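# Put the loose fork into the tray's fork slot

## Task

Place the loose fork in the tray slot that already holds forks. It may rest on top of them or next to them, but it must lie flat (not tipped onto its side), point along the slot's length, and have its handle facing the same direction as the other forks' handles. Every item that started in the tray must still be in its proper slot at the end, and no item may end up in a slot that holds a different kind. The result only counts if it stays in place without the robot holding it. Finally, open the gripper and move the arm away from the tray.

## Robot and tools

Robot: one arm with seven revolute joints and a two-finger parallel gripper. All motion commands are absolute joint targets, not Cartesian moves and not offsets.

Frames: the scene frame has its origin on the table surface directly beneath the arm's base. +z is up, +x points forward from the base, and +y is to the left when facing along +x. The base itself may sit at a slight tilt to the table. Positions are in metres, orientations are quaternions in w,x,y,z order, and speeds are in m/s and rad/s. The printed hand position may be off from the real one, especially with the arm stretched out.

Gripper geometry: the fingers extend along the gripper's own +z axis and close along its y axis. end_effector_position is the spot between the finger pads when closed, roughly 2 cm short of the fingertips; closing pushes the tips about 10 mm further along +z. The pad gap is 0.084 m fully open.

Tool execute_actions, argument actions: a list holding either nothing, one action, or one wait. An empty list ({"actions": []}) commands nothing and just reports the state. An action is {"rows": [...], "steps": n}, with n from 1 to 15 (default 15); each control step lasts 1/30 s. rows is one list per step (1 to 15 of them) for the single arm; if fewer rows than steps are given, the final row keeps being used. Each row has exactly 8 numbers: joint targets in radians for waist, shoulder, upper arm roll, elbow, forearm roll, wrist pitch, wrist roll, then the gripper opening. The opening is a unitless command from -1 (closed) to +1 (fully open). A wait is {"steps": n} with n up to 300; it sends no command and returns once n steps have elapsed since the previous result, with your reply time counted in. Optional pictures (true/false) controls whether camera images are returned; by default they are.

Joint ranges (rad): waist -6.283 to 6.283; shoulder -2.059 to 2.094; upper arm roll -6.283 to 6.283; elbow -0.192 to 3.927; forearm roll -6.283 to 6.283; wrist pitch -1.693 to 3.142; wrist roll -6.283 to 6.283. The true limit of each joint may differ from these by up to 0.010 rad either way. A call is rejected, and nothing is sent, when a target goes beyond a range end by more than 0.010 rad and is also further outside than the joint's last reported angle. A target beyond the true end is clipped to it, and a later result may say "joint sent to its limit" (possibly about an earlier move still in progress). The absence of that message does not prove there is more room.

Motion behaviour: targets change at most 3.14 rad/s per joint, with about 0.16 s to ramp up, and joints are coordinated so they arrive together. Per step, each target is held within 0.623 rad of the measured angle, and if the targets would move the gripper more than 70 mm from where it is measured, they are all pulled back proportionally. So large moves need several calls. Between calls the arm continues toward the last row sent until it nearly stops or a step is held; after that only a fresh action moves it or presses further. Fingers already moving keep moving.

Result lines: the state line (end_effector_position, end_effector_quat_wxyz, linear and angular velocity); Joint positions and Joint velocities in the column order above plus the pad gap in metres; grip_measured, the measured opening on the same -1..1 scale as commands; joint torques (total drive output per joint, with per-unit offset, scale and noise, nonzero even in free air). "joint command not followed" means the controller's clearance check altered or blocked targets (mounting blocks and posts count as the arm). HELD marks steps where your row, fully or partly, was not applied.

Grasping: to hold something, command an opening well below grip_measured; a bigger difference squeezes harder (about 24 N per pad maximum for objects up to about 6 cm wide). Commanding -1 gives full force on parts at least about 0.5 mm thick. Repeating the grip_measured value gives a weaker hold that may let wide items slip. Closing quickly can press too hard and even force the fingers open.

Faults: load limits are waist 47, shoulder 47, upper arm roll 28.2, elbow 28.2, forearm roll 28.2, wrist pitch 18.8, wrist roll 18.8 N m, including a carried object's weight. Hitting one causes a TORQUE FAULT: the arm halts, backs that joint off slightly, pauses 10 s, and drops the rest of the call. Holding loads heats motors; MOTOR HOT appears from 65 °C, and at 80 °C an OVER-TEMPERATURE FAULT brakes the arm until it cools. Any stop is costly.

Tool zoom_image: camera (one of cam_head_left, cam_head_right, cam_high, cam_low, cam_wrist) and region [x0, y0, x1, y1] in pixels of that camera's 504x504 image, origin top-left, at most 504 by 504. It returns a closer view of that camera's most recent image.

Tool finished_scene: scene, the number of the current scene. Answering without any tool call ends everything.

Cautions: occasional outside pushes may move loose objects. Never drop, knock or push anything off the table. Avoid slams, hard impacts, heavy pushing and letting items slip or fall. Move smoothly, release the fork, and retract before finishing.

Each tool is called after "Request:" by a JSON object that holds its "api" and its "payload".

## Session

Request:
{"api": "execute_actions", "payload": {"actions": []}}

Scene clock: 0.00 s of 4500.00 s.
end_effector_position=(+0.5888, -0.3781, +0.3914) grip_measured=+1.00 end_effector_quat_wxyz=(+0.190, +0.928, -0.131, +0.292) end_effector_velocity=(-0.000, -0.000, -0.000) end_effector_angular_velocity=(-0.000, -0.000, -0.001)
Joint positions: [-0.142 -0.097  0.563  1.181 -1.571  1.497  0.871  0.084]
Joint velocities: [-0.    -0.    -0.     0.    -0.001  0.     0.     0.   ]
Joint torques (N m, as the arm reports them, + toward a larger angle): no reading

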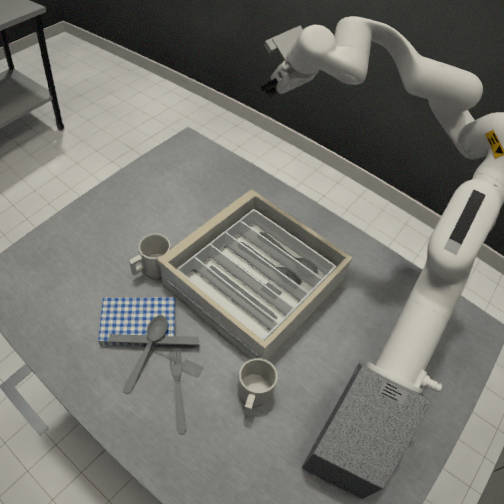

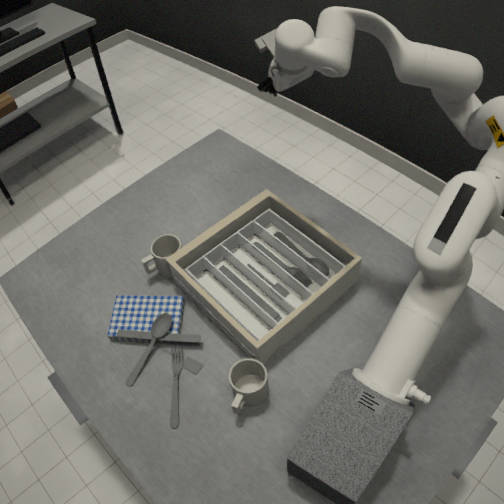

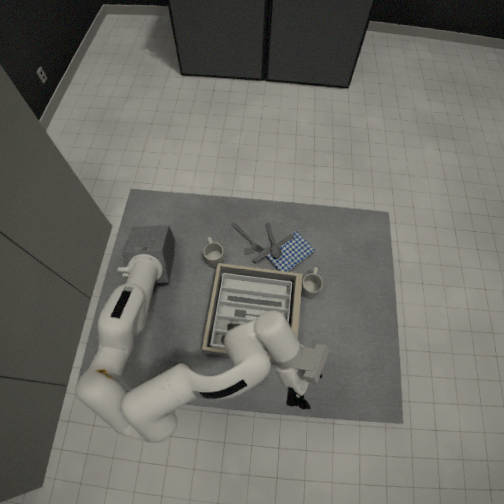

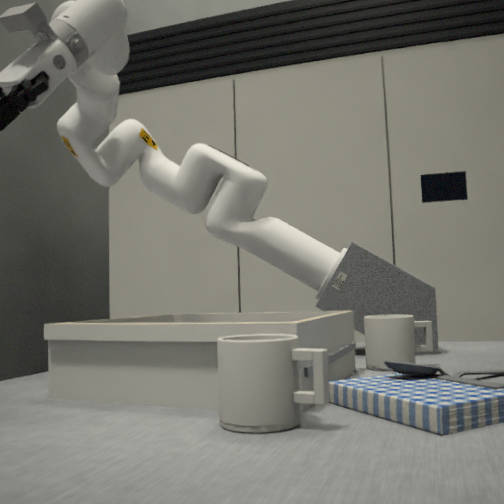

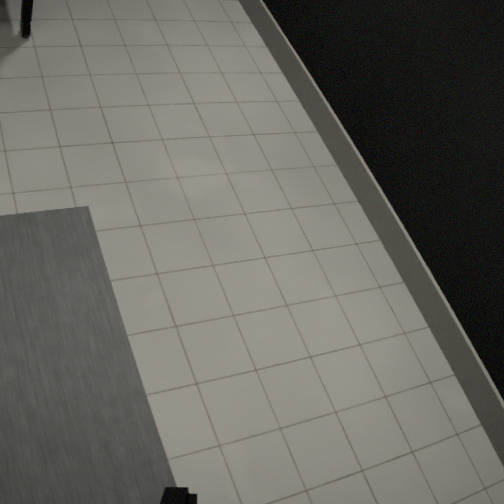

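Request:
{"api": "execute_actions", "payload": {"actions": [{"rows":[[0.36,0.757,0,1.10,-1.06,1.19,0.871,1]],"steps":15}], "pictures": false}}

Request:
{"api": "execute_actions", "payload": {"actions": [{"steps":90}]}}

Scene clock: 55.23 s of 4500.00 s.
end_effector_position=(+0.5926, -0.1953, +0.2799) grip_measured=+1.00 end_effector_quat_wxyz=(+0.070, +0.978, +0.007, +0.197) end_effector_velocity=(-0.071, +0.402, -0.223) end_effector_angular_velocity=(+0.248, +0.511, +0.649)
Joint positions: [ 0.044  0.176  0.354  1.151 -1.382  1.383  0.871  0.084]
Joint velocities: [ 0.351  0.643 -0.39  -0.056  0.356 -0.214 -0.002 -0.   ]
Joint torques (N m, as the arm reports them, + toward a larger angle): [ 27.51 -12.81  12.31  11.51   0.02  -2.32  -0.37]
Steps of this call (steps 1 to 90: nothing new was sent; then 51.73 s passed at rest; steps 91 to 105: all 15 steps of this action). Readings (joint positions):
91: [-0.142 -0.096 0.562 1.181 -1.571 1.496 0.871]
92: [-0.135 -0.090 0.555 1.182 -1.564 1.492 0.871]
94: [-0.103 -0.053 0.521 1.181 -1.533 1.473 0.871]
98: [-0.046 0.030 0.453 1.165 -1.472 1.437 0.871]
105: the state above

Scene clock: 58.23 s of 4500.00 s.
end_effector_position=(+0.4174, +0.0732, +0.0957) grip_measured=+1.00 end_effector_quat_wxyz=(+0.011, +0.970, +0.240, -0.026) end_effector_velocity=(-0.000, +0.000, -0.000) end_effector_angular_velocity=(-0.000, +0.000, +0.001)
Joint positions: [ 0.36   0.757  0.     1.1   -1.06   1.19   0.871  0.084]
Joint velocities: [ 0.     0.    -0.     0.     0.    -0.    -0.001 -0.   ]
Joint torques (N m, as the arm reports them, + toward a larger angle): [ 31.01 -15.07  11.3   10.65   0.6   -1.95  -0.43]
Steps of this call (steps 1 to 45: the robot went on to your last target; steps 46 to 90: nothing new was sent). Readings (joint positions):
1: [0.055 0.197 0.341 1.149 -1.370 1.376 0.871]
2: [0.067 0.219 0.328 1.147 -1.358 1.369 0.871]
4: [0.091 0.262 0.301 1.143 -1.334 1.354 0.871]
8: [0.139 0.351 0.248 1.136 -1.285 1.325 0.871]
90: the state above
The arm was judged still, so your last target was given up. Only a new action makes it travel on or press farther. Fingers that are still opening or closing keep moving.

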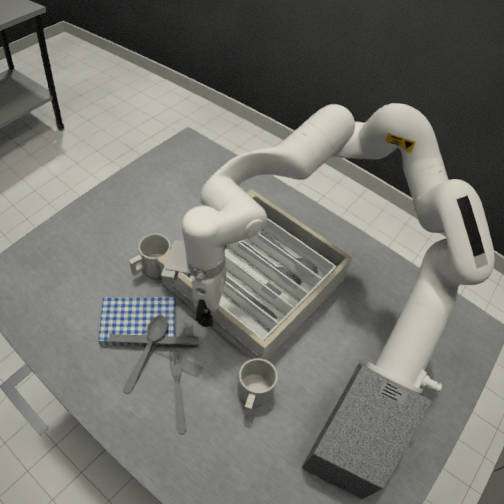

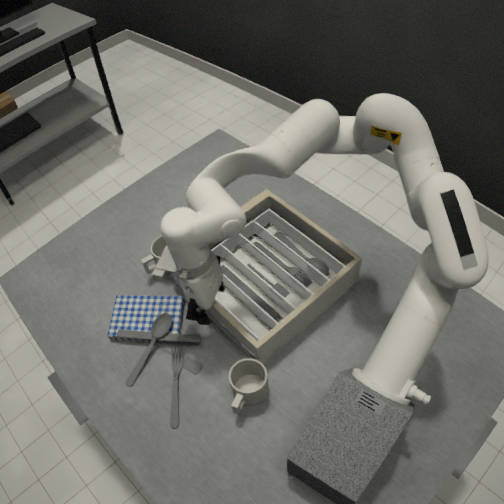

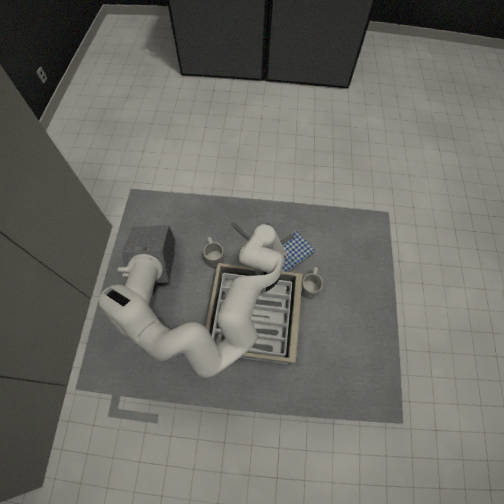

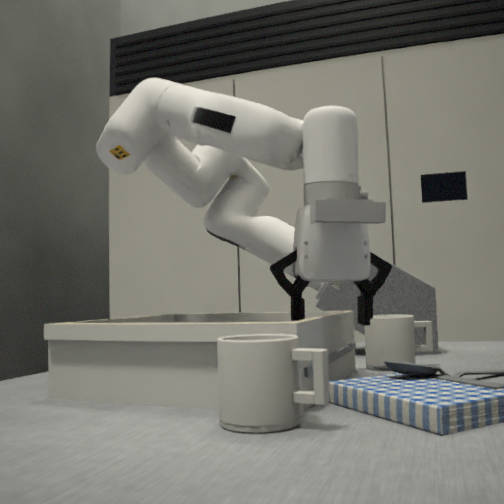

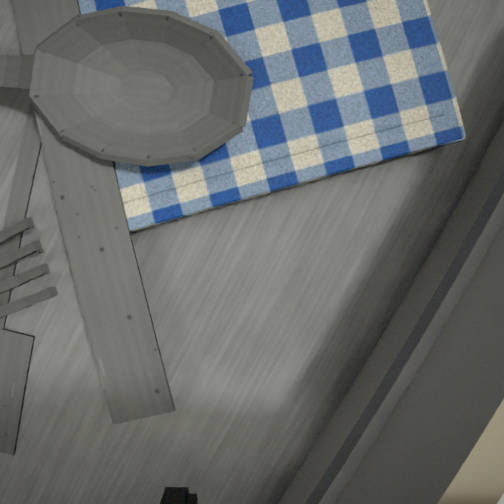

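Request:
{"api": "execute_actions", "payload": {"actions": [{"rows":[[0.622,0.993,0,1.045,-0.925,1.078,1.97,1]],"steps":15}], "pictures": false}}

Request:
{"api": "execute_actions", "payload": {"actions": [{"steps":45}]}}

Scene clock: 95.30 s of 4500.00 s.
end_effector_position=(+0.3960, +0.0815, +0.0799) grip_measured=+1.00 end_effector_quat_wxyz=(+0.035, +0.984, +0.173, -0.038) end_effector_velocity=(+0.000, +0.000, +0.000) end_effector_angular_velocity=(+0.000, -0.000, +0.001)
Joint positions: [ 0.429  0.815 -0.065  1.091 -1.029  1.175  1.047  0.084]
Joint velocities: [-0.     0.     0.    -0.    -0.001  0.    -0.001  0.   ]
Joint torques (N m, as the arm reports them, + toward a larger angle): [ 30.33 -15.25  10.66  10.96   0.75  -1.74  -0.5 ]
TORQUE FAULT: the external load on joint 3 (upper arm roll) reached its load limit, and the arm stopped for 10 seconds. The arm's remaining commands of this call were not run. Joint 3 (upper arm roll) moved back by up to 3 degrees. The arm holds there, with its grip as last carried out, and accepts commands again: back off and push less far. The arm stops again, at the same cost, whenever a joint's load reaches its limit.
The stop began at step 97 of this call (marked STOPPED below). From that step on the arm followed nothing that you had sent. 9 steps, steps kept back included, did not run and will not run. Nothing is kept back now, and the robot has no last target.
Steps of this call (steps 1 to 90: nothing new was sent; then 23.83 s passed at rest; steps 91 to 96: the first 6 steps of this action; steps 97 to 397: the stop). Readings (joint positions):
91: [0.360 0.757 -0.000 1.100 -1.060 1.190 0.872]
92: [0.363 0.760 -0.001 1.100 -1.058 1.188 0.882]
94: [0.387 0.782 -0.006 1.098 -1.044 1.177 0.948]
97: [0.433 0.816 -0.018 1.093 -1.030 1.182 1.050] STOPPED
98: [0.432 0.815 -0.020 1.092 -1.029 1.180 1.049]
397: the state above

Scene clock: 95.33 s of 4500.00 s.
end_effector_position=(+0.3960, +0.0815, +0.0799) grip_measured=+1.00 end_effector_quat_wxyz=(+0.035, +0.984, +0.173, -0.038) end_effector_velocity=(+0.000, +0.000, +0.001) end_effector_angular_velocity=(+0.001, -0.002, -0.001)
Joint positions: [ 0.429  0.815 -0.065  1.091 -1.029  1.175  1.047  0.084]
Joint velocities: [-0.    -0.     0.001 -0.    -0.001 -0.     0.002  0.   ]
Joint torques (N m, as the arm reports them, + toward a larger angle): [ 30.38 -15.16  10.55  10.97   0.6   -1.79  -0.39]
A stop began in an earlier call of the same reply, so what this call sent did not run. Send another action.
Steps of this call (step 1: nothing new was sent). Readings (joint positions):
1: the state above

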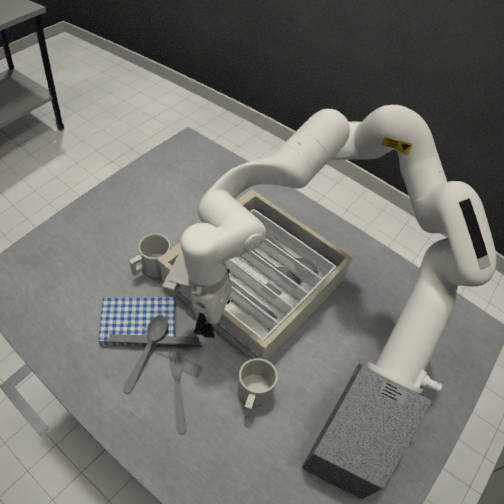

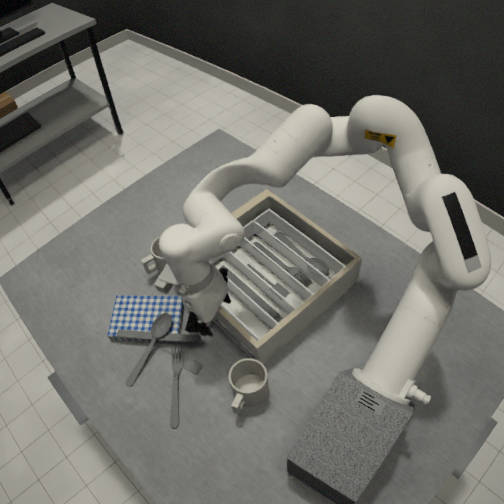

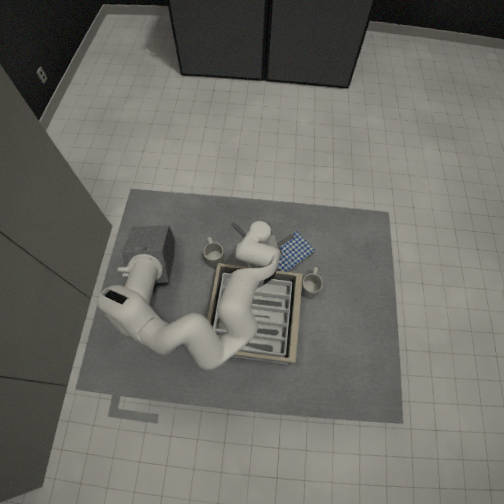

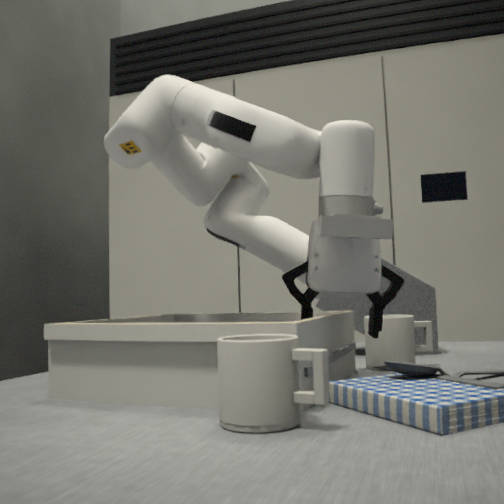

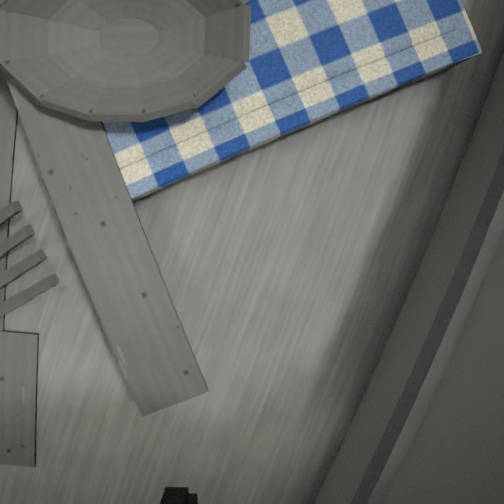

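Finger caught the tray wall. Lift first with the waist (raises along yb).

Request:
{"api": "execute_actions", "payload": {"actions": [{"rows":[[0.622,0.757,0,1.10,-1.03,1.175,1.047,1]],"steps":15}], "pictures": false}}

Request:
{"api": "execute_actions", "payload": {"actions": [{"rows":[[0.622,0.993,0,1.045,-0.925,1.078,1.97,1]],"steps":15}], "pictures": false}}

Request:
{"api": "execute_actions", "payload": {"actions": [{"steps":40}]}}

Scene clock: 103.73 s of 4500.00 s.
end_effector_position=(+0.4023, +0.1342, +0.1887) grip_measured=+1.00 end_effector_quat_wxyz=(+0.004, +0.974, +0.214, +0.074) end_effector_velocity=(+0.006, -0.016, -0.018) end_effector_angular_velocity=(-0.036, +0.022, -0.026)
Joint positions: [ 0.619  0.758 -0.002  1.099 -1.03   1.175  1.047  0.084]
Joint velocities: [-0.009 -0.001 -0.036 -0.007 -0.001  0.008 -0.    -0.   ]
Joint torques (N m, as the arm reports them, + toward a larger angle): [ 28.53 -15.18  10.68  14.35   0.43  -2.24  -0.46]
Steps of this call (steps 1 to 90: nothing new was sent; then 4.90 s passed at rest; steps 91 to 105: all 15 steps of this action). Readings (joint positions):
91: [0.430 0.815 -0.064 1.091 -1.029 1.175 1.047]
92: [0.436 0.813 -0.065 1.091 -1.029 1.176 1.047]
94: [0.477 0.800 -0.056 1.091 -1.029 1.177 1.047]
98: [0.574 0.771 -0.012 1.100 -1.030 1.174 1.047]
105: the state above

Scene clock: 104.23 s of 4500.00 s.
end_effector_position=(+0.2889, +0.1785, +0.1081) grip_measured=+1.00 end_effector_quat_wxyz=(+0.018, +0.993, -0.113, -0.015) end_effector_velocity=(-0.165, +0.031, -0.103) end_effector_angular_velocity=(-0.160, +0.196, -1.218)
Joint positions: [ 0.622  0.976 -0.     1.048 -0.933  1.086  1.87   0.084]
Joint velocities: [ 0.006  0.289  0.006 -0.081  0.126 -0.113  1.428 -0.   ]
Joint torques (N m, as the arm reports them, + toward a larger angle): [ 25.63 -22.27   9.89  15.69   0.27  -1.91  -1.41]
Steps of this call (steps 1 to 15: all 15 steps of this action). Readings (joint positions):
1: [0.619 0.758 -0.003 1.099 -1.030 1.175 1.048]
2: [0.619 0.761 -0.003 1.099 -1.028 1.174 1.058]
4: [0.619 0.784 -0.003 1.097 -1.017 1.163 1.126]
8: [0.620 0.868 -0.002 1.072 -0.981 1.131 1.364]
15: the state above

Scene clock: 105.57 s of 4500.00 s.
end_effector_position=(+0.2798, +0.1809, +0.1026) grip_measured=+1.00 end_effector_quat_wxyz=(+0.022, +0.987, -0.158, -0.020) end_effector_velocity=(-0.000, +0.000, +0.000) end_effector_angular_velocity=(+0.001, +0.001, -0.003)
Joint positions: [ 0.622  0.993 -0.     1.045 -0.925  1.078  1.97   0.084]
Joint velocities: [-0.    -0.     0.     0.     0.001 -0.     0.002 -0.   ]
Joint torques (N m, as the arm reports them, + toward a larger angle): [ 25.37 -17.13   9.9   12.56   0.64  -1.92  -0.51]
Steps of this call (steps 1 to 30: the robot went on to your last target; steps 31 to 40: nothing new was sent). Readings (joint positions):
1: [0.622 0.984 0.000 1.045 -0.930 1.083 1.910]
2: [0.622 0.989 0.000 1.044 -0.928 1.081 1.936]
4: [0.622 0.992 -0.000 1.045 -0.926 1.079 1.958]
8: [0.622 0.991 -0.000 1.047 -0.925 1.078 1.968]
40: the state above
The arm was judged still, so your last target was given up. Only a new action makes it travel on or press farther. Fingers that are still opening or closing keep moving.

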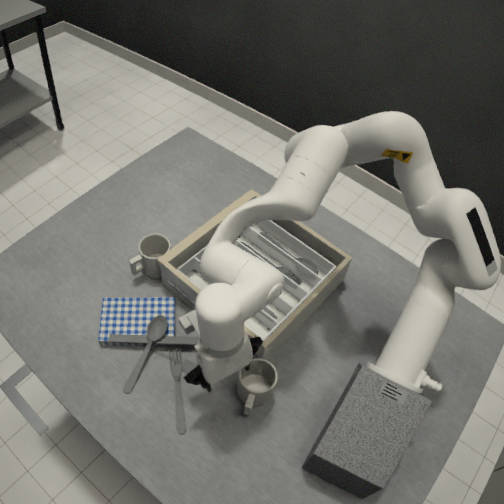

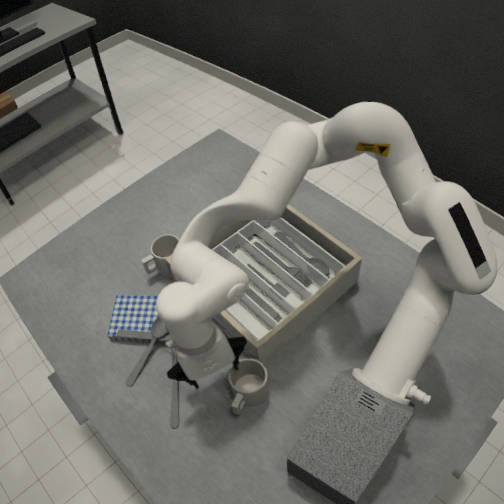

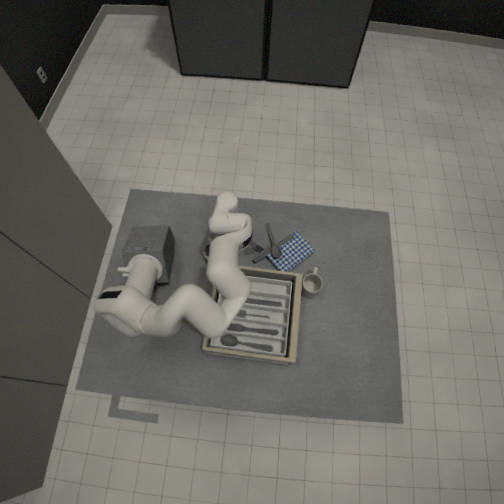

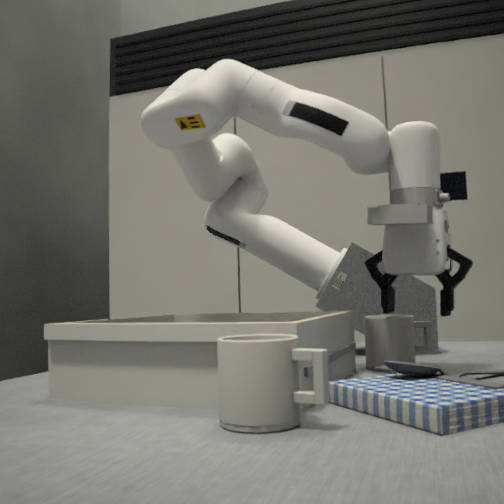

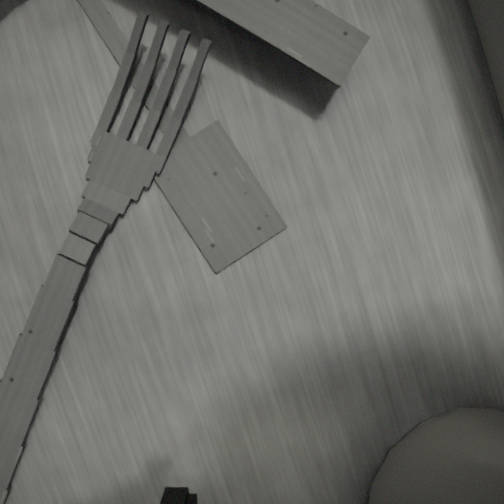

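Request:
{"api": "execute_actions", "payload": {"actions": [{"rows":[[0.576,1.182,0,1.372,-0.916,1.157,2.25,1]],"steps":15}], "pictures": false}}

Request:
{"api": "execute_actions", "payload": {"actions": [{"steps":30}]}}

Scene clock: 125.97 s of 4500.00 s.
end_effector_position=(+0.3441, +0.2309, +0.0964) grip_measured=+1.00 end_effector_quat_wxyz=(+0.026, +0.936, -0.351, -0.015) end_effector_velocity=(+0.005, +0.005, +0.006) end_effector_angular_velocity=(+0.008, -0.009, -0.027)
Joint positions: [ 0.577  1.181  0.001  1.369 -0.916  1.157  2.248  0.084]
Joint velocities: [0.003 0.005 0.006 0.022 0.    0.006 0.021 0.   ]
Joint torques (N m, as the arm reports them, + toward a larger angle): [ 29.17 -20.42  10.21  12.66   0.49  -1.76  -0.32]
Steps of this call (steps 1 to 90: nothing new was sent; then 16.90 s passed at rest; steps 91 to 105: all 15 steps of this action). Readings (joint positions):
91: [0.622 0.993 0.000 1.046 -0.925 1.078 1.971]
92: [0.621 0.998 0.000 1.053 -0.925 1.081 1.979]
94: [0.612 1.036 0.002 1.118 -0.923 1.098 2.038]
98: [0.583 1.148 -0.001 1.317 -0.918 1.141 2.198]
105: the state above

Scene clock: 126.97 s of 4500.00 s.
end_effector_position=(+0.3452, +0.2310, +0.0963) grip_measured=+1.00 end_effector_quat_wxyz=(+0.026, +0.935, -0.353, -0.015) end_effector_velocity=(+0.000, -0.000, -0.000) end_effector_angular_velocity=(-0.000, -0.000, +0.001)
Joint positions: [ 0.576  1.182  0.     1.372 -0.916  1.157  2.25   0.084]
Joint velocities: [ 0.    -0.    -0.001  0.     0.    -0.    -0.001  0.   ]
Joint torques (N m, as the arm reports them, + toward a larger angle): [ 30.26 -20.27  10.34  12.76   0.5   -1.81  -0.5 ]
Steps of this call (steps 1 to 15: the robot went on to your last target; steps 16 to 30: nothing new was sent). Readings (joint positions):
1: [0.577 1.181 0.001 1.370 -0.916 1.157 2.249]
2: [0.577 1.181 0.001 1.370 -0.916 1.157 2.249]
4: [0.576 1.181 0.000 1.371 -0.916 1.157 2.250]
8: [0.576 1.182 0.000 1.372 -0.916 1.157 2.250]
30: the state above
The arm was judged still, so your last target was given up. Only a new action makes it travel on or press farther. Fingers that are still opening or closing keep moving.

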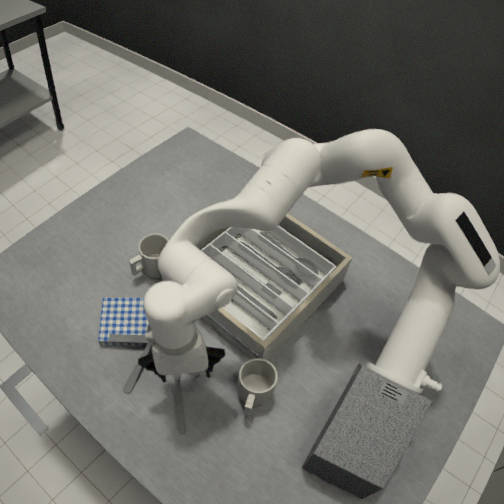

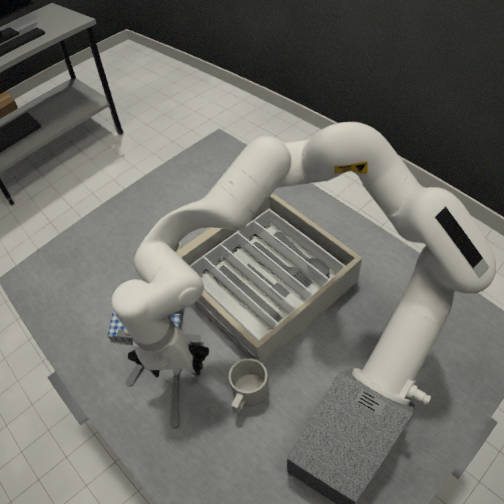

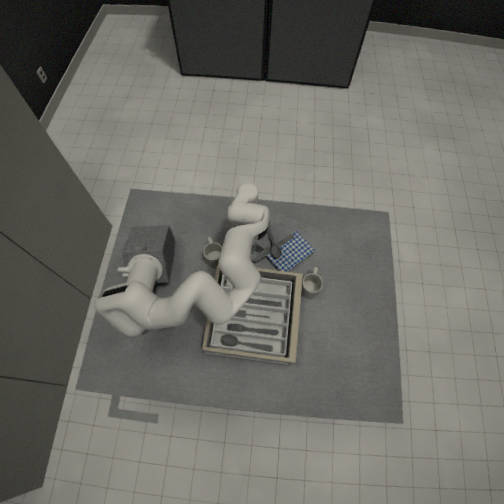

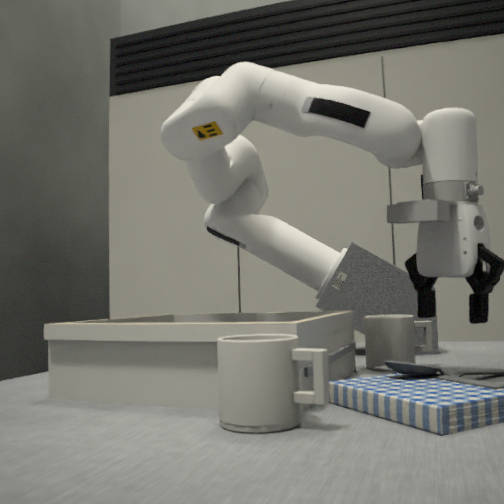

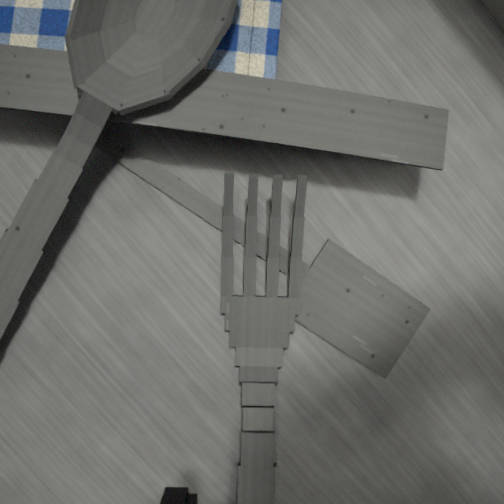

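Request:
{"api": "execute_actions", "payload": {"actions": [{"rows":[[0.476,1.243,0,1.352,-1.044,1.10,2.25,0.0]],"steps":15}], "pictures": false}}

Request:
{"api": "execute_actions", "payload": {"actions": [{"steps":20}]}}

Scene clock: 137.80 s of 4500.00 s.
end_effector_position=(+0.3388, +0.2300, +0.0418) grip_measured=-0.01 end_effector_quat_wxyz=(+0.025, +0.946, -0.322, -0.016) end_effector_velocity=(+0.001, -0.009, -0.012) end_effector_angular_velocity=(-0.021, +0.007, -0.004)
Joint positions: [ 0.477  1.243  0.001  1.352 -1.043  1.1    2.25   0.044]
Joint velocities: [-0.011  0.003 -0.016 -0.007 -0.006  0.001  0.001 -0.   ]
Joint torques (N m, as the arm reports them, + toward a larger angle): [ 30.61 -19.86  10.59  10.81   0.77  -1.92  -0.42]
Steps of this call (steps 1 to 90: nothing new was sent; then 7.33 s passed at rest; steps 91 to 105: all 15 steps of this action). Readings (joint positions):
91: [0.576 1.182 0.000 1.372 -0.917 1.157 2.250]
92: [0.570 1.185 0.002 1.372 -0.926 1.152 2.250]
94: [0.535 1.206 0.006 1.368 -0.975 1.129 2.250]
98: [0.477 1.243 -0.008 1.348 -1.034 1.106 2.250]
105: the state above

Scene clock: 138.47 s of 4500.00 s.
end_effector_position=(+0.3388, +0.2294, +0.0409) grip_measured=-0.01 end_effector_quat_wxyz=(+0.025, +0.946, -0.322, -0.016) end_effector_velocity=(-0.000, +0.000, -0.000) end_effector_angular_velocity=(-0.001, +0.000, +0.001)
Joint positions: [ 0.476  1.243  0.     1.352 -1.044  1.1    2.25   0.044]
Joint velocities: [ 0.     0.001 -0.    -0.     0.     0.    -0.    -0.   ]
Joint torques (N m, as the arm reports them, + toward a larger angle): [ 30.48 -19.59  10.93  10.59   0.49  -1.78  -0.55]
Steps of this call (steps 1 to 15: the robot went on to your last target; steps 16 to 20: nothing new was sent). Readings (joint positions):
1: [0.477 1.243 0.000 1.352 -1.044 1.100 2.250]
2: [0.477 1.243 0.000 1.352 -1.044 1.100 2.250]
4: [0.476 1.243 -0.000 1.352 -1.044 1.100 2.250]
8: [0.476 1.243 0.000 1.352 -1.044 1.100 2.250]
20: the state above
The arm was judged still, so your last target was given up. Only a new action makes it travel on or press farther. Fingers that are still opening or closing keep moving.

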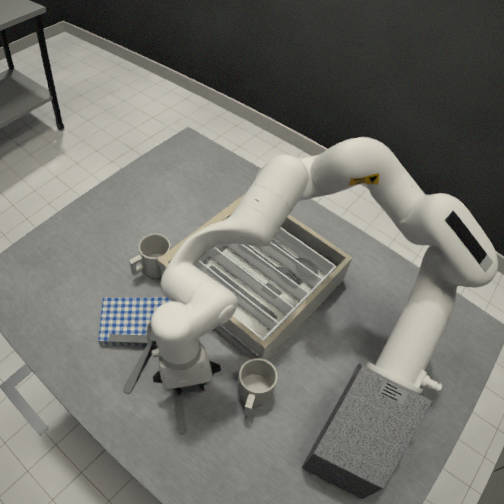

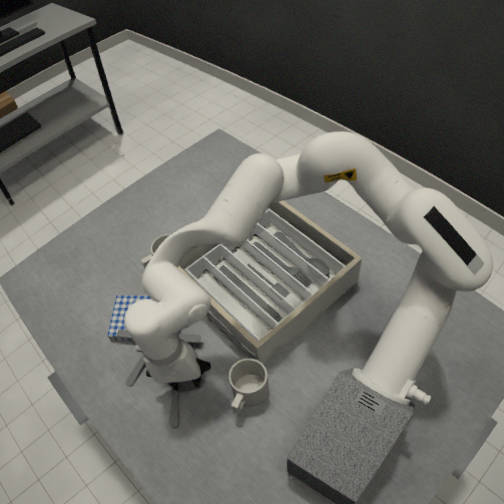

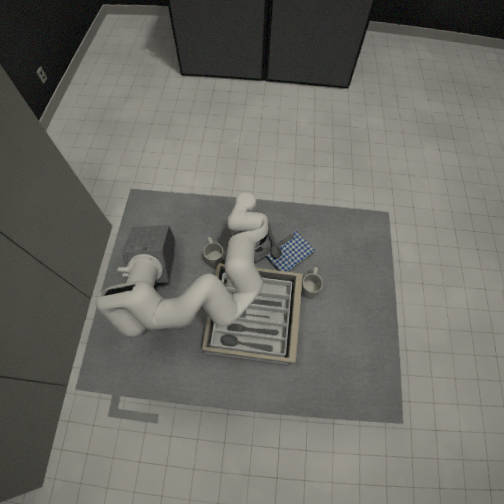

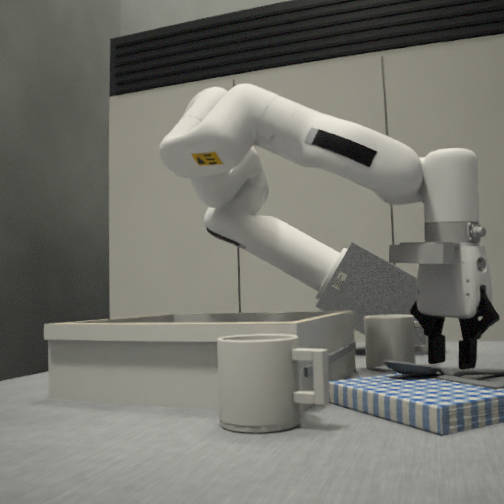

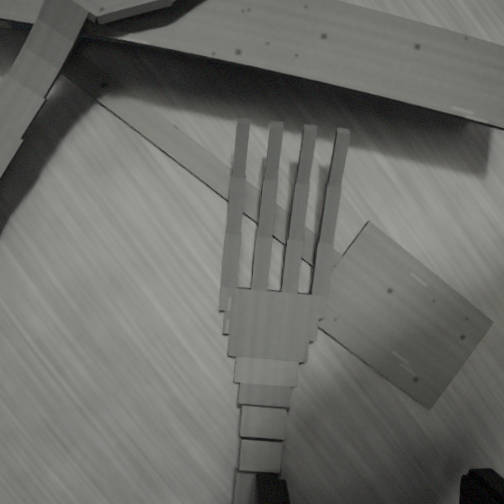

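Request:
{"api": "execute_actions", "payload": {"actions": [{"rows":[[0.481,1.33,0,1.495,-1.016,1.127,2.28,0.0]],"steps":15}], "pictures": false}}

Request:
{"api": "execute_actions", "payload": {"actions": [{"steps":20}]}}

Scene clock: 152.07 s of 4500.00 s.
end_effector_position=(+0.3577, +0.2540, +0.0398) grip_measured=-0.01 end_effector_quat_wxyz=(+0.025, +0.932, -0.361, -0.015) end_effector_velocity=(+0.001, +0.003, +0.002) end_effector_angular_velocity=(+0.005, -0.002, -0.002)
Joint positions: [ 0.481  1.329 -0.     1.494 -1.016  1.127  2.28   0.044]
Joint velocities: [0.001 0.002 0.004 0.006 0.    0.001 0.001 0.   ]
Joint torques (N m, as the arm reports them, + toward a larger angle): [ 32.03 -20.86  10.58  10.94   0.71  -1.94  -0.4 ]
Steps of this call (steps 1 to 90: nothing new was sent; then 10.10 s passed at rest; steps 91 to 105: all 15 steps of this action). Readings (joint positions):
91: [0.476 1.243 0.000 1.353 -1.044 1.100 2.250]
92: [0.476 1.248 -0.000 1.361 -1.042 1.102 2.252]
94: [0.478 1.280 -0.001 1.414 -1.032 1.112 2.263]
98: [0.481 1.324 0.001 1.485 -1.018 1.124 2.277]
105: the state above

Scene clock: 152.73 s of 4500.00 s.
end_effector_position=(+0.3577, +0.2543, +0.0399) grip_measured=-0.01 end_effector_quat_wxyz=(+0.025, +0.932, -0.361, -0.015) end_effector_velocity=(+0.000, -0.000, -0.000) end_effector_angular_velocity=(-0.000, -0.001, +0.001)
Joint positions: [ 0.481  1.33  -0.     1.495 -1.016  1.127  2.28   0.044]
Joint velocities: [ 0.     0.    -0.     0.    -0.001 -0.    -0.     0.   ]
Joint torques (N m, as the arm reports them, + toward a larger angle): [ 31.79 -21.05  10.68  11.27   0.63  -1.84  -0.45]
Steps of this call (steps 1 to 15: the robot went on to your last target; steps 16 to 20: nothing new was sent). Readings (joint positions):
1: [0.481 1.330 -0.000 1.494 -1.016 1.127 2.280]
2: [0.481 1.330 -0.000 1.495 -1.016 1.127 2.280]
4: [0.481 1.330 -0.000 1.495 -1.016 1.127 2.280]
8: [0.481 1.330 -0.000 1.495 -1.016 1.127 2.280]
20: the state above
The arm was judged still, so your last target was given up. Only a new action makes it travel on or press farther. Fingers that are still opening or closing keep moving.

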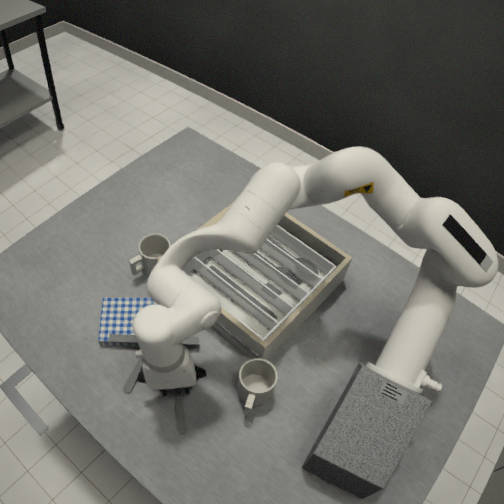

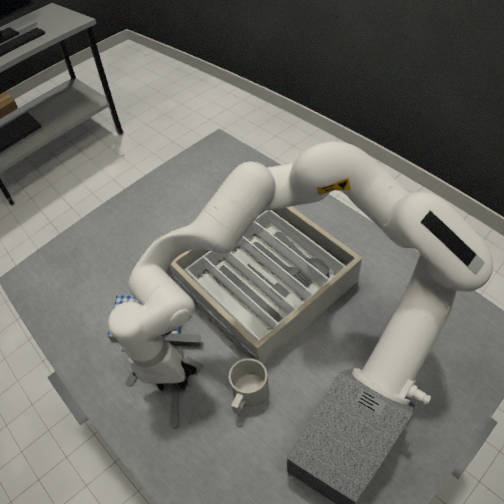

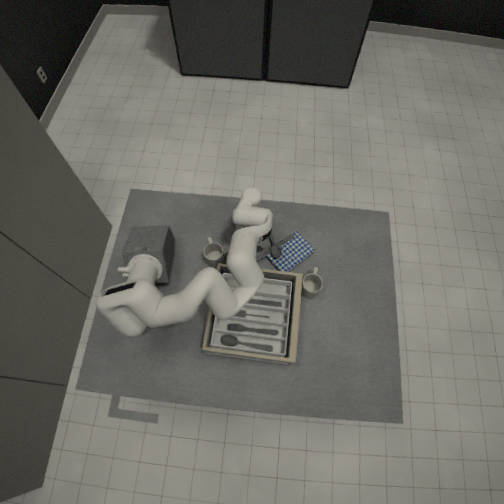

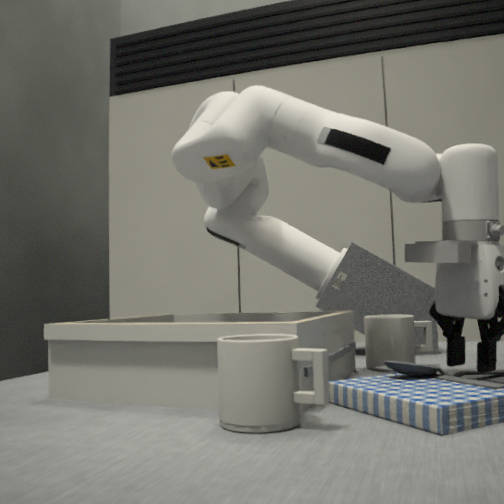

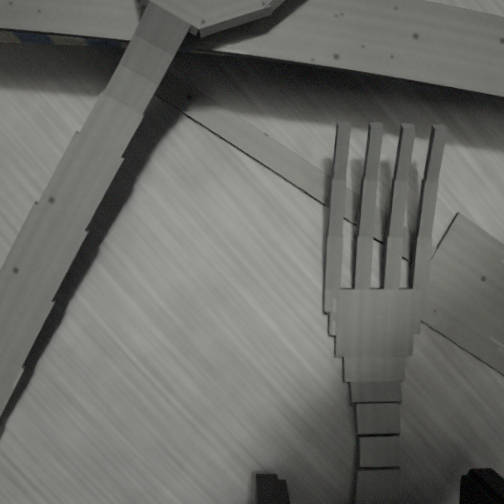

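Descend to z≈0.023 and close.

Request:
{"api": "execute_actions", "payload": {"actions": [{"rows":[[0.45,1.348,0,1.49,-1.054,1.113,2.29,0.0]],"steps":15}], "pictures": false}}

Request:
{"api": "execute_actions", "payload": {"actions": [{"rows":[[0.45,1.348,0,1.49,-1.054,1.113,2.29,-1]],"steps":15}], "pictures": false}}

Request:
{"api": "execute_actions", "payload": {"actions": [{"steps":15}], "pictures": false}}

Request:
{"api": "execute_actions", "payload": {"actions": [{"rows":[[0.68,1.2,0,1.5,-0.85,1.2,2.29,-1]],"steps":15}], "pictures": false}}

Request:
{"api": "execute_actions", "payload": {"actions": [{"steps":20}]}}

Request:
{"api": "zoom_image", "payload": {"camera": "cam_high", "region": [180,240,340,380]}}

Scene clock: 167.33 s of 4500.00 s.
end_effector_position=(+0.3554, +0.2533, +0.0240) grip_measured=-0.01 end_effector_quat_wxyz=(+0.025, +0.934, -0.357, -0.015) end_effector_velocity=(-0.001, +0.000, -0.000) end_effector_angular_velocity=(+0.001, +0.000, +0.001)
Joint positions: [ 0.451  1.347  0.001  1.491 -1.054  1.113  2.29   0.044]
Joint velocities: [-0.001  0.001  0.001 -0.001 -0.001 -0.001  0.001 -0.   ]
Joint torques (N m, as the arm reports them, + toward a larger angle): [ 27.87 -16.24   9.27   8.25   0.89  -1.87  -0.5 ]
Steps of this call (steps 1 to 90: nothing new was sent; then 11.10 s passed at rest; steps 91 to 105: all 15 steps of this action). Readings (joint positions):
91: [0.481 1.330 0.000 1.495 -1.017 1.127 2.280]
92: [0.477 1.332 0.001 1.495 -1.022 1.124 2.282]
94: [0.464 1.340 0.002 1.493 -1.038 1.118 2.286]
98: [0.452 1.346 0.001 1.491 -1.052 1.114 2.289]
105: the state above

Scene clock: 167.83 s of 4500.00 s.
end_effector_position=(+0.3552, +0.2538, +0.0239) grip_measured=-0.73 end_effector_quat_wxyz=(+0.024, +0.934, -0.357, -0.015) end_effector_velocity=(+0.001, -0.002, -0.001) end_effector_angular_velocity=(-0.004, +0.000, -0.002)
Joint positions: [ 0.451  1.348  0.001  1.491 -1.054  1.112  2.29   0.012]
Joint velocities: [-0.001 -0.001 -0.004 -0.001  0.001  0.001 -0.     0.   ]
Joint torques (N m, as the arm reports them, + toward a larger angle): [ 24.13 -15.01   6.87   4.78   1.09   0.97  -0.43]
Steps of this call (steps 1 to 15: all 15 steps of this action). Readings (joint positions):
1: [0.451 1.347 0.001 1.491 -1.054 1.112 2.290]
2: [0.451 1.347 0.002 1.492 -1.054 1.112 2.290]
4: [0.451 1.347 0.002 1.492 -1.054 1.112 2.290]
8: [0.451 1.347 0.002 1.491 -1.054 1.112 2.290]
15: the state above

Scene clock: 168.33 s of 4500.00 s.
end_effector_position=(+0.3550, +0.2534, +0.0236) grip_measured=-0.73 end_effector_quat_wxyz=(+0.025, +0.934, -0.357, -0.015) end_effector_velocity=(-0.000, -0.001, -0.001) end_effector_angular_velocity=(-0.003, -0.000, -0.000)
Joint positions: [ 0.451  1.348  0.001  1.491 -1.054  1.113  2.29   0.012]
Joint velocities: [-0.     0.001 -0.002 -0.    -0.     0.     0.001  0.   ]
Joint torques (N m, as the arm reports them, + toward a larger angle): [ 21.41 -13.21   5.19   3.18   1.14   1.61  -0.32]
Steps of this call (steps 1 to 15: the robot went on to your last target). Readings (joint positions):
1: [0.451 1.348 0.001 1.491 -1.054 1.112 2.290]
2: [0.451 1.348 0.001 1.491 -1.054 1.112 2.290]
4: [0.451 1.347 0.001 1.491 -1.054 1.112 2.290]
8: [0.451 1.348 0.001 1.491 -1.054 1.113 2.290]
15: the state above
The arm was judged still, so your last target was given up. Only a new action makes it travel on or press farther. Fingers that are still opening or closing keep moving.

Scene clock: 168.83 s of 4500.00 s.
end_effector_position=(+0.3658, +0.2627, +0.1541) grip_measured=-0.73 end_effector_quat_wxyz=(-0.005, +0.919, -0.394, +0.006) end_effector_velocity=(-0.004, -0.027, -0.023) end_effector_angular_velocity=(-0.080, +0.041, -0.029)
Joint positions: [ 0.677  1.202  0.001  1.5   -0.854  1.199  2.29   0.012]
Joint velocities: [ 0.01  -0.006 -0.053 -0.031  0.048  0.03  -0.001  0.   ]
Joint torques (N m, as the arm reports them, + toward a larger angle): [ 27.52 -20.54   8.83  14.45   0.5   -1.71  -0.54]
Steps of this call (steps 1 to 15: all 15 steps of this action). Readings (joint positions):
1: [0.451 1.347 0.001 1.491 -1.053 1.113 2.290]
2: [0.457 1.344 -0.002 1.489 -1.045 1.117 2.290]
4: [0.498 1.319 -0.015 1.481 -1.002 1.140 2.290]
8: [0.598 1.253 -0.003 1.495 -0.921 1.172 2.290]
15: the state above

Scene clock: 169.50 s of 4500.00 s.
end_effector_position=(+0.3660, +0.2623, +0.1554) grip_measured=-0.73 end_effector_quat_wxyz=(-0.005, +0.919, -0.395, +0.006) end_effector_velocity=(-0.001, +0.001, +0.001) end_effector_angular_velocity=(+0.001, +0.000, +0.001)
Joint positions: [ 0.68   1.2   -0.     1.5   -0.85   1.2    2.29   0.012]
Joint velocities: [ 0.001  0.     0.001  0.     0.001 -0.     0.    -0.   ]
Joint torques (N m, as the arm reports them, + toward a larger angle): [ 29.97 -21.71   9.86  15.15   0.68  -1.97  -0.44]
Steps of this call (steps 1 to 15: the robot went on to your last target; steps 16 to 20: nothing new was sent). Readings (joint positions):
1: [0.677 1.202 -0.001 1.499 -0.852 1.199 2.290]
2: [0.677 1.202 -0.002 1.498 -0.852 1.200 2.290]
4: [0.677 1.202 -0.003 1.498 -0.851 1.200 2.290]
8: [0.679 1.201 -0.001 1.499 -0.850 1.200 2.290]
20: the state above
The arm was judged still, so your last target was given up. Only a new action makes it travel on or press farther. Fingers that are still opening or closing keep moving.

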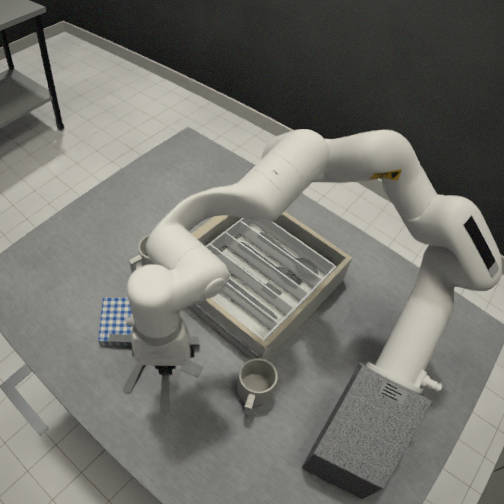

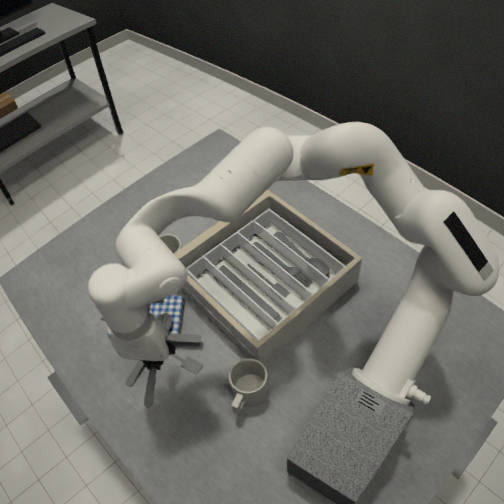

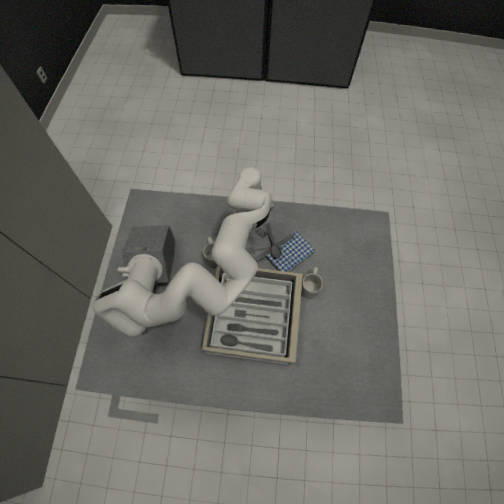

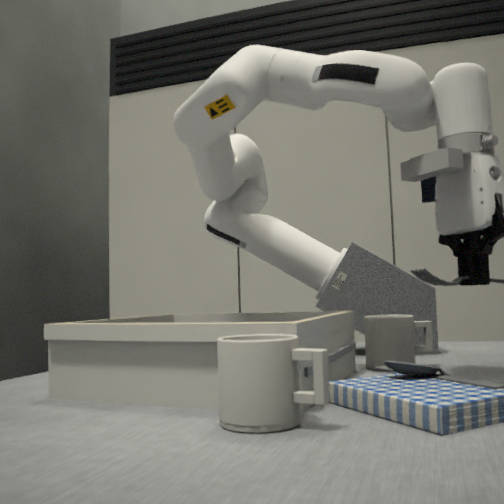

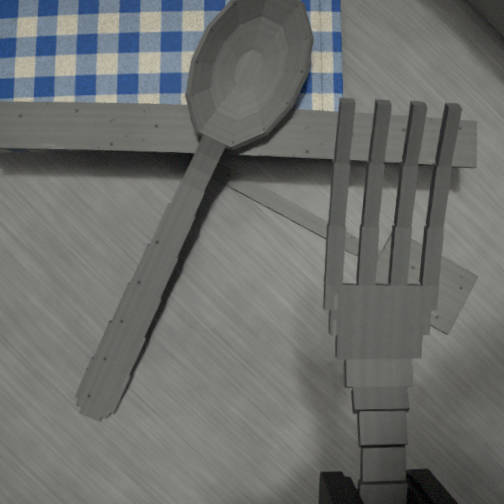

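Region (180, 240, 340, 380) of cam_high's 504x504 image, scaled by 3.150, with more detail than that image has; it fills the top 441 rows of this view, and the rest is white.

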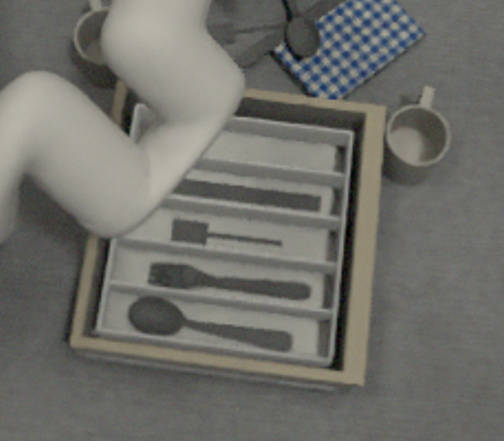

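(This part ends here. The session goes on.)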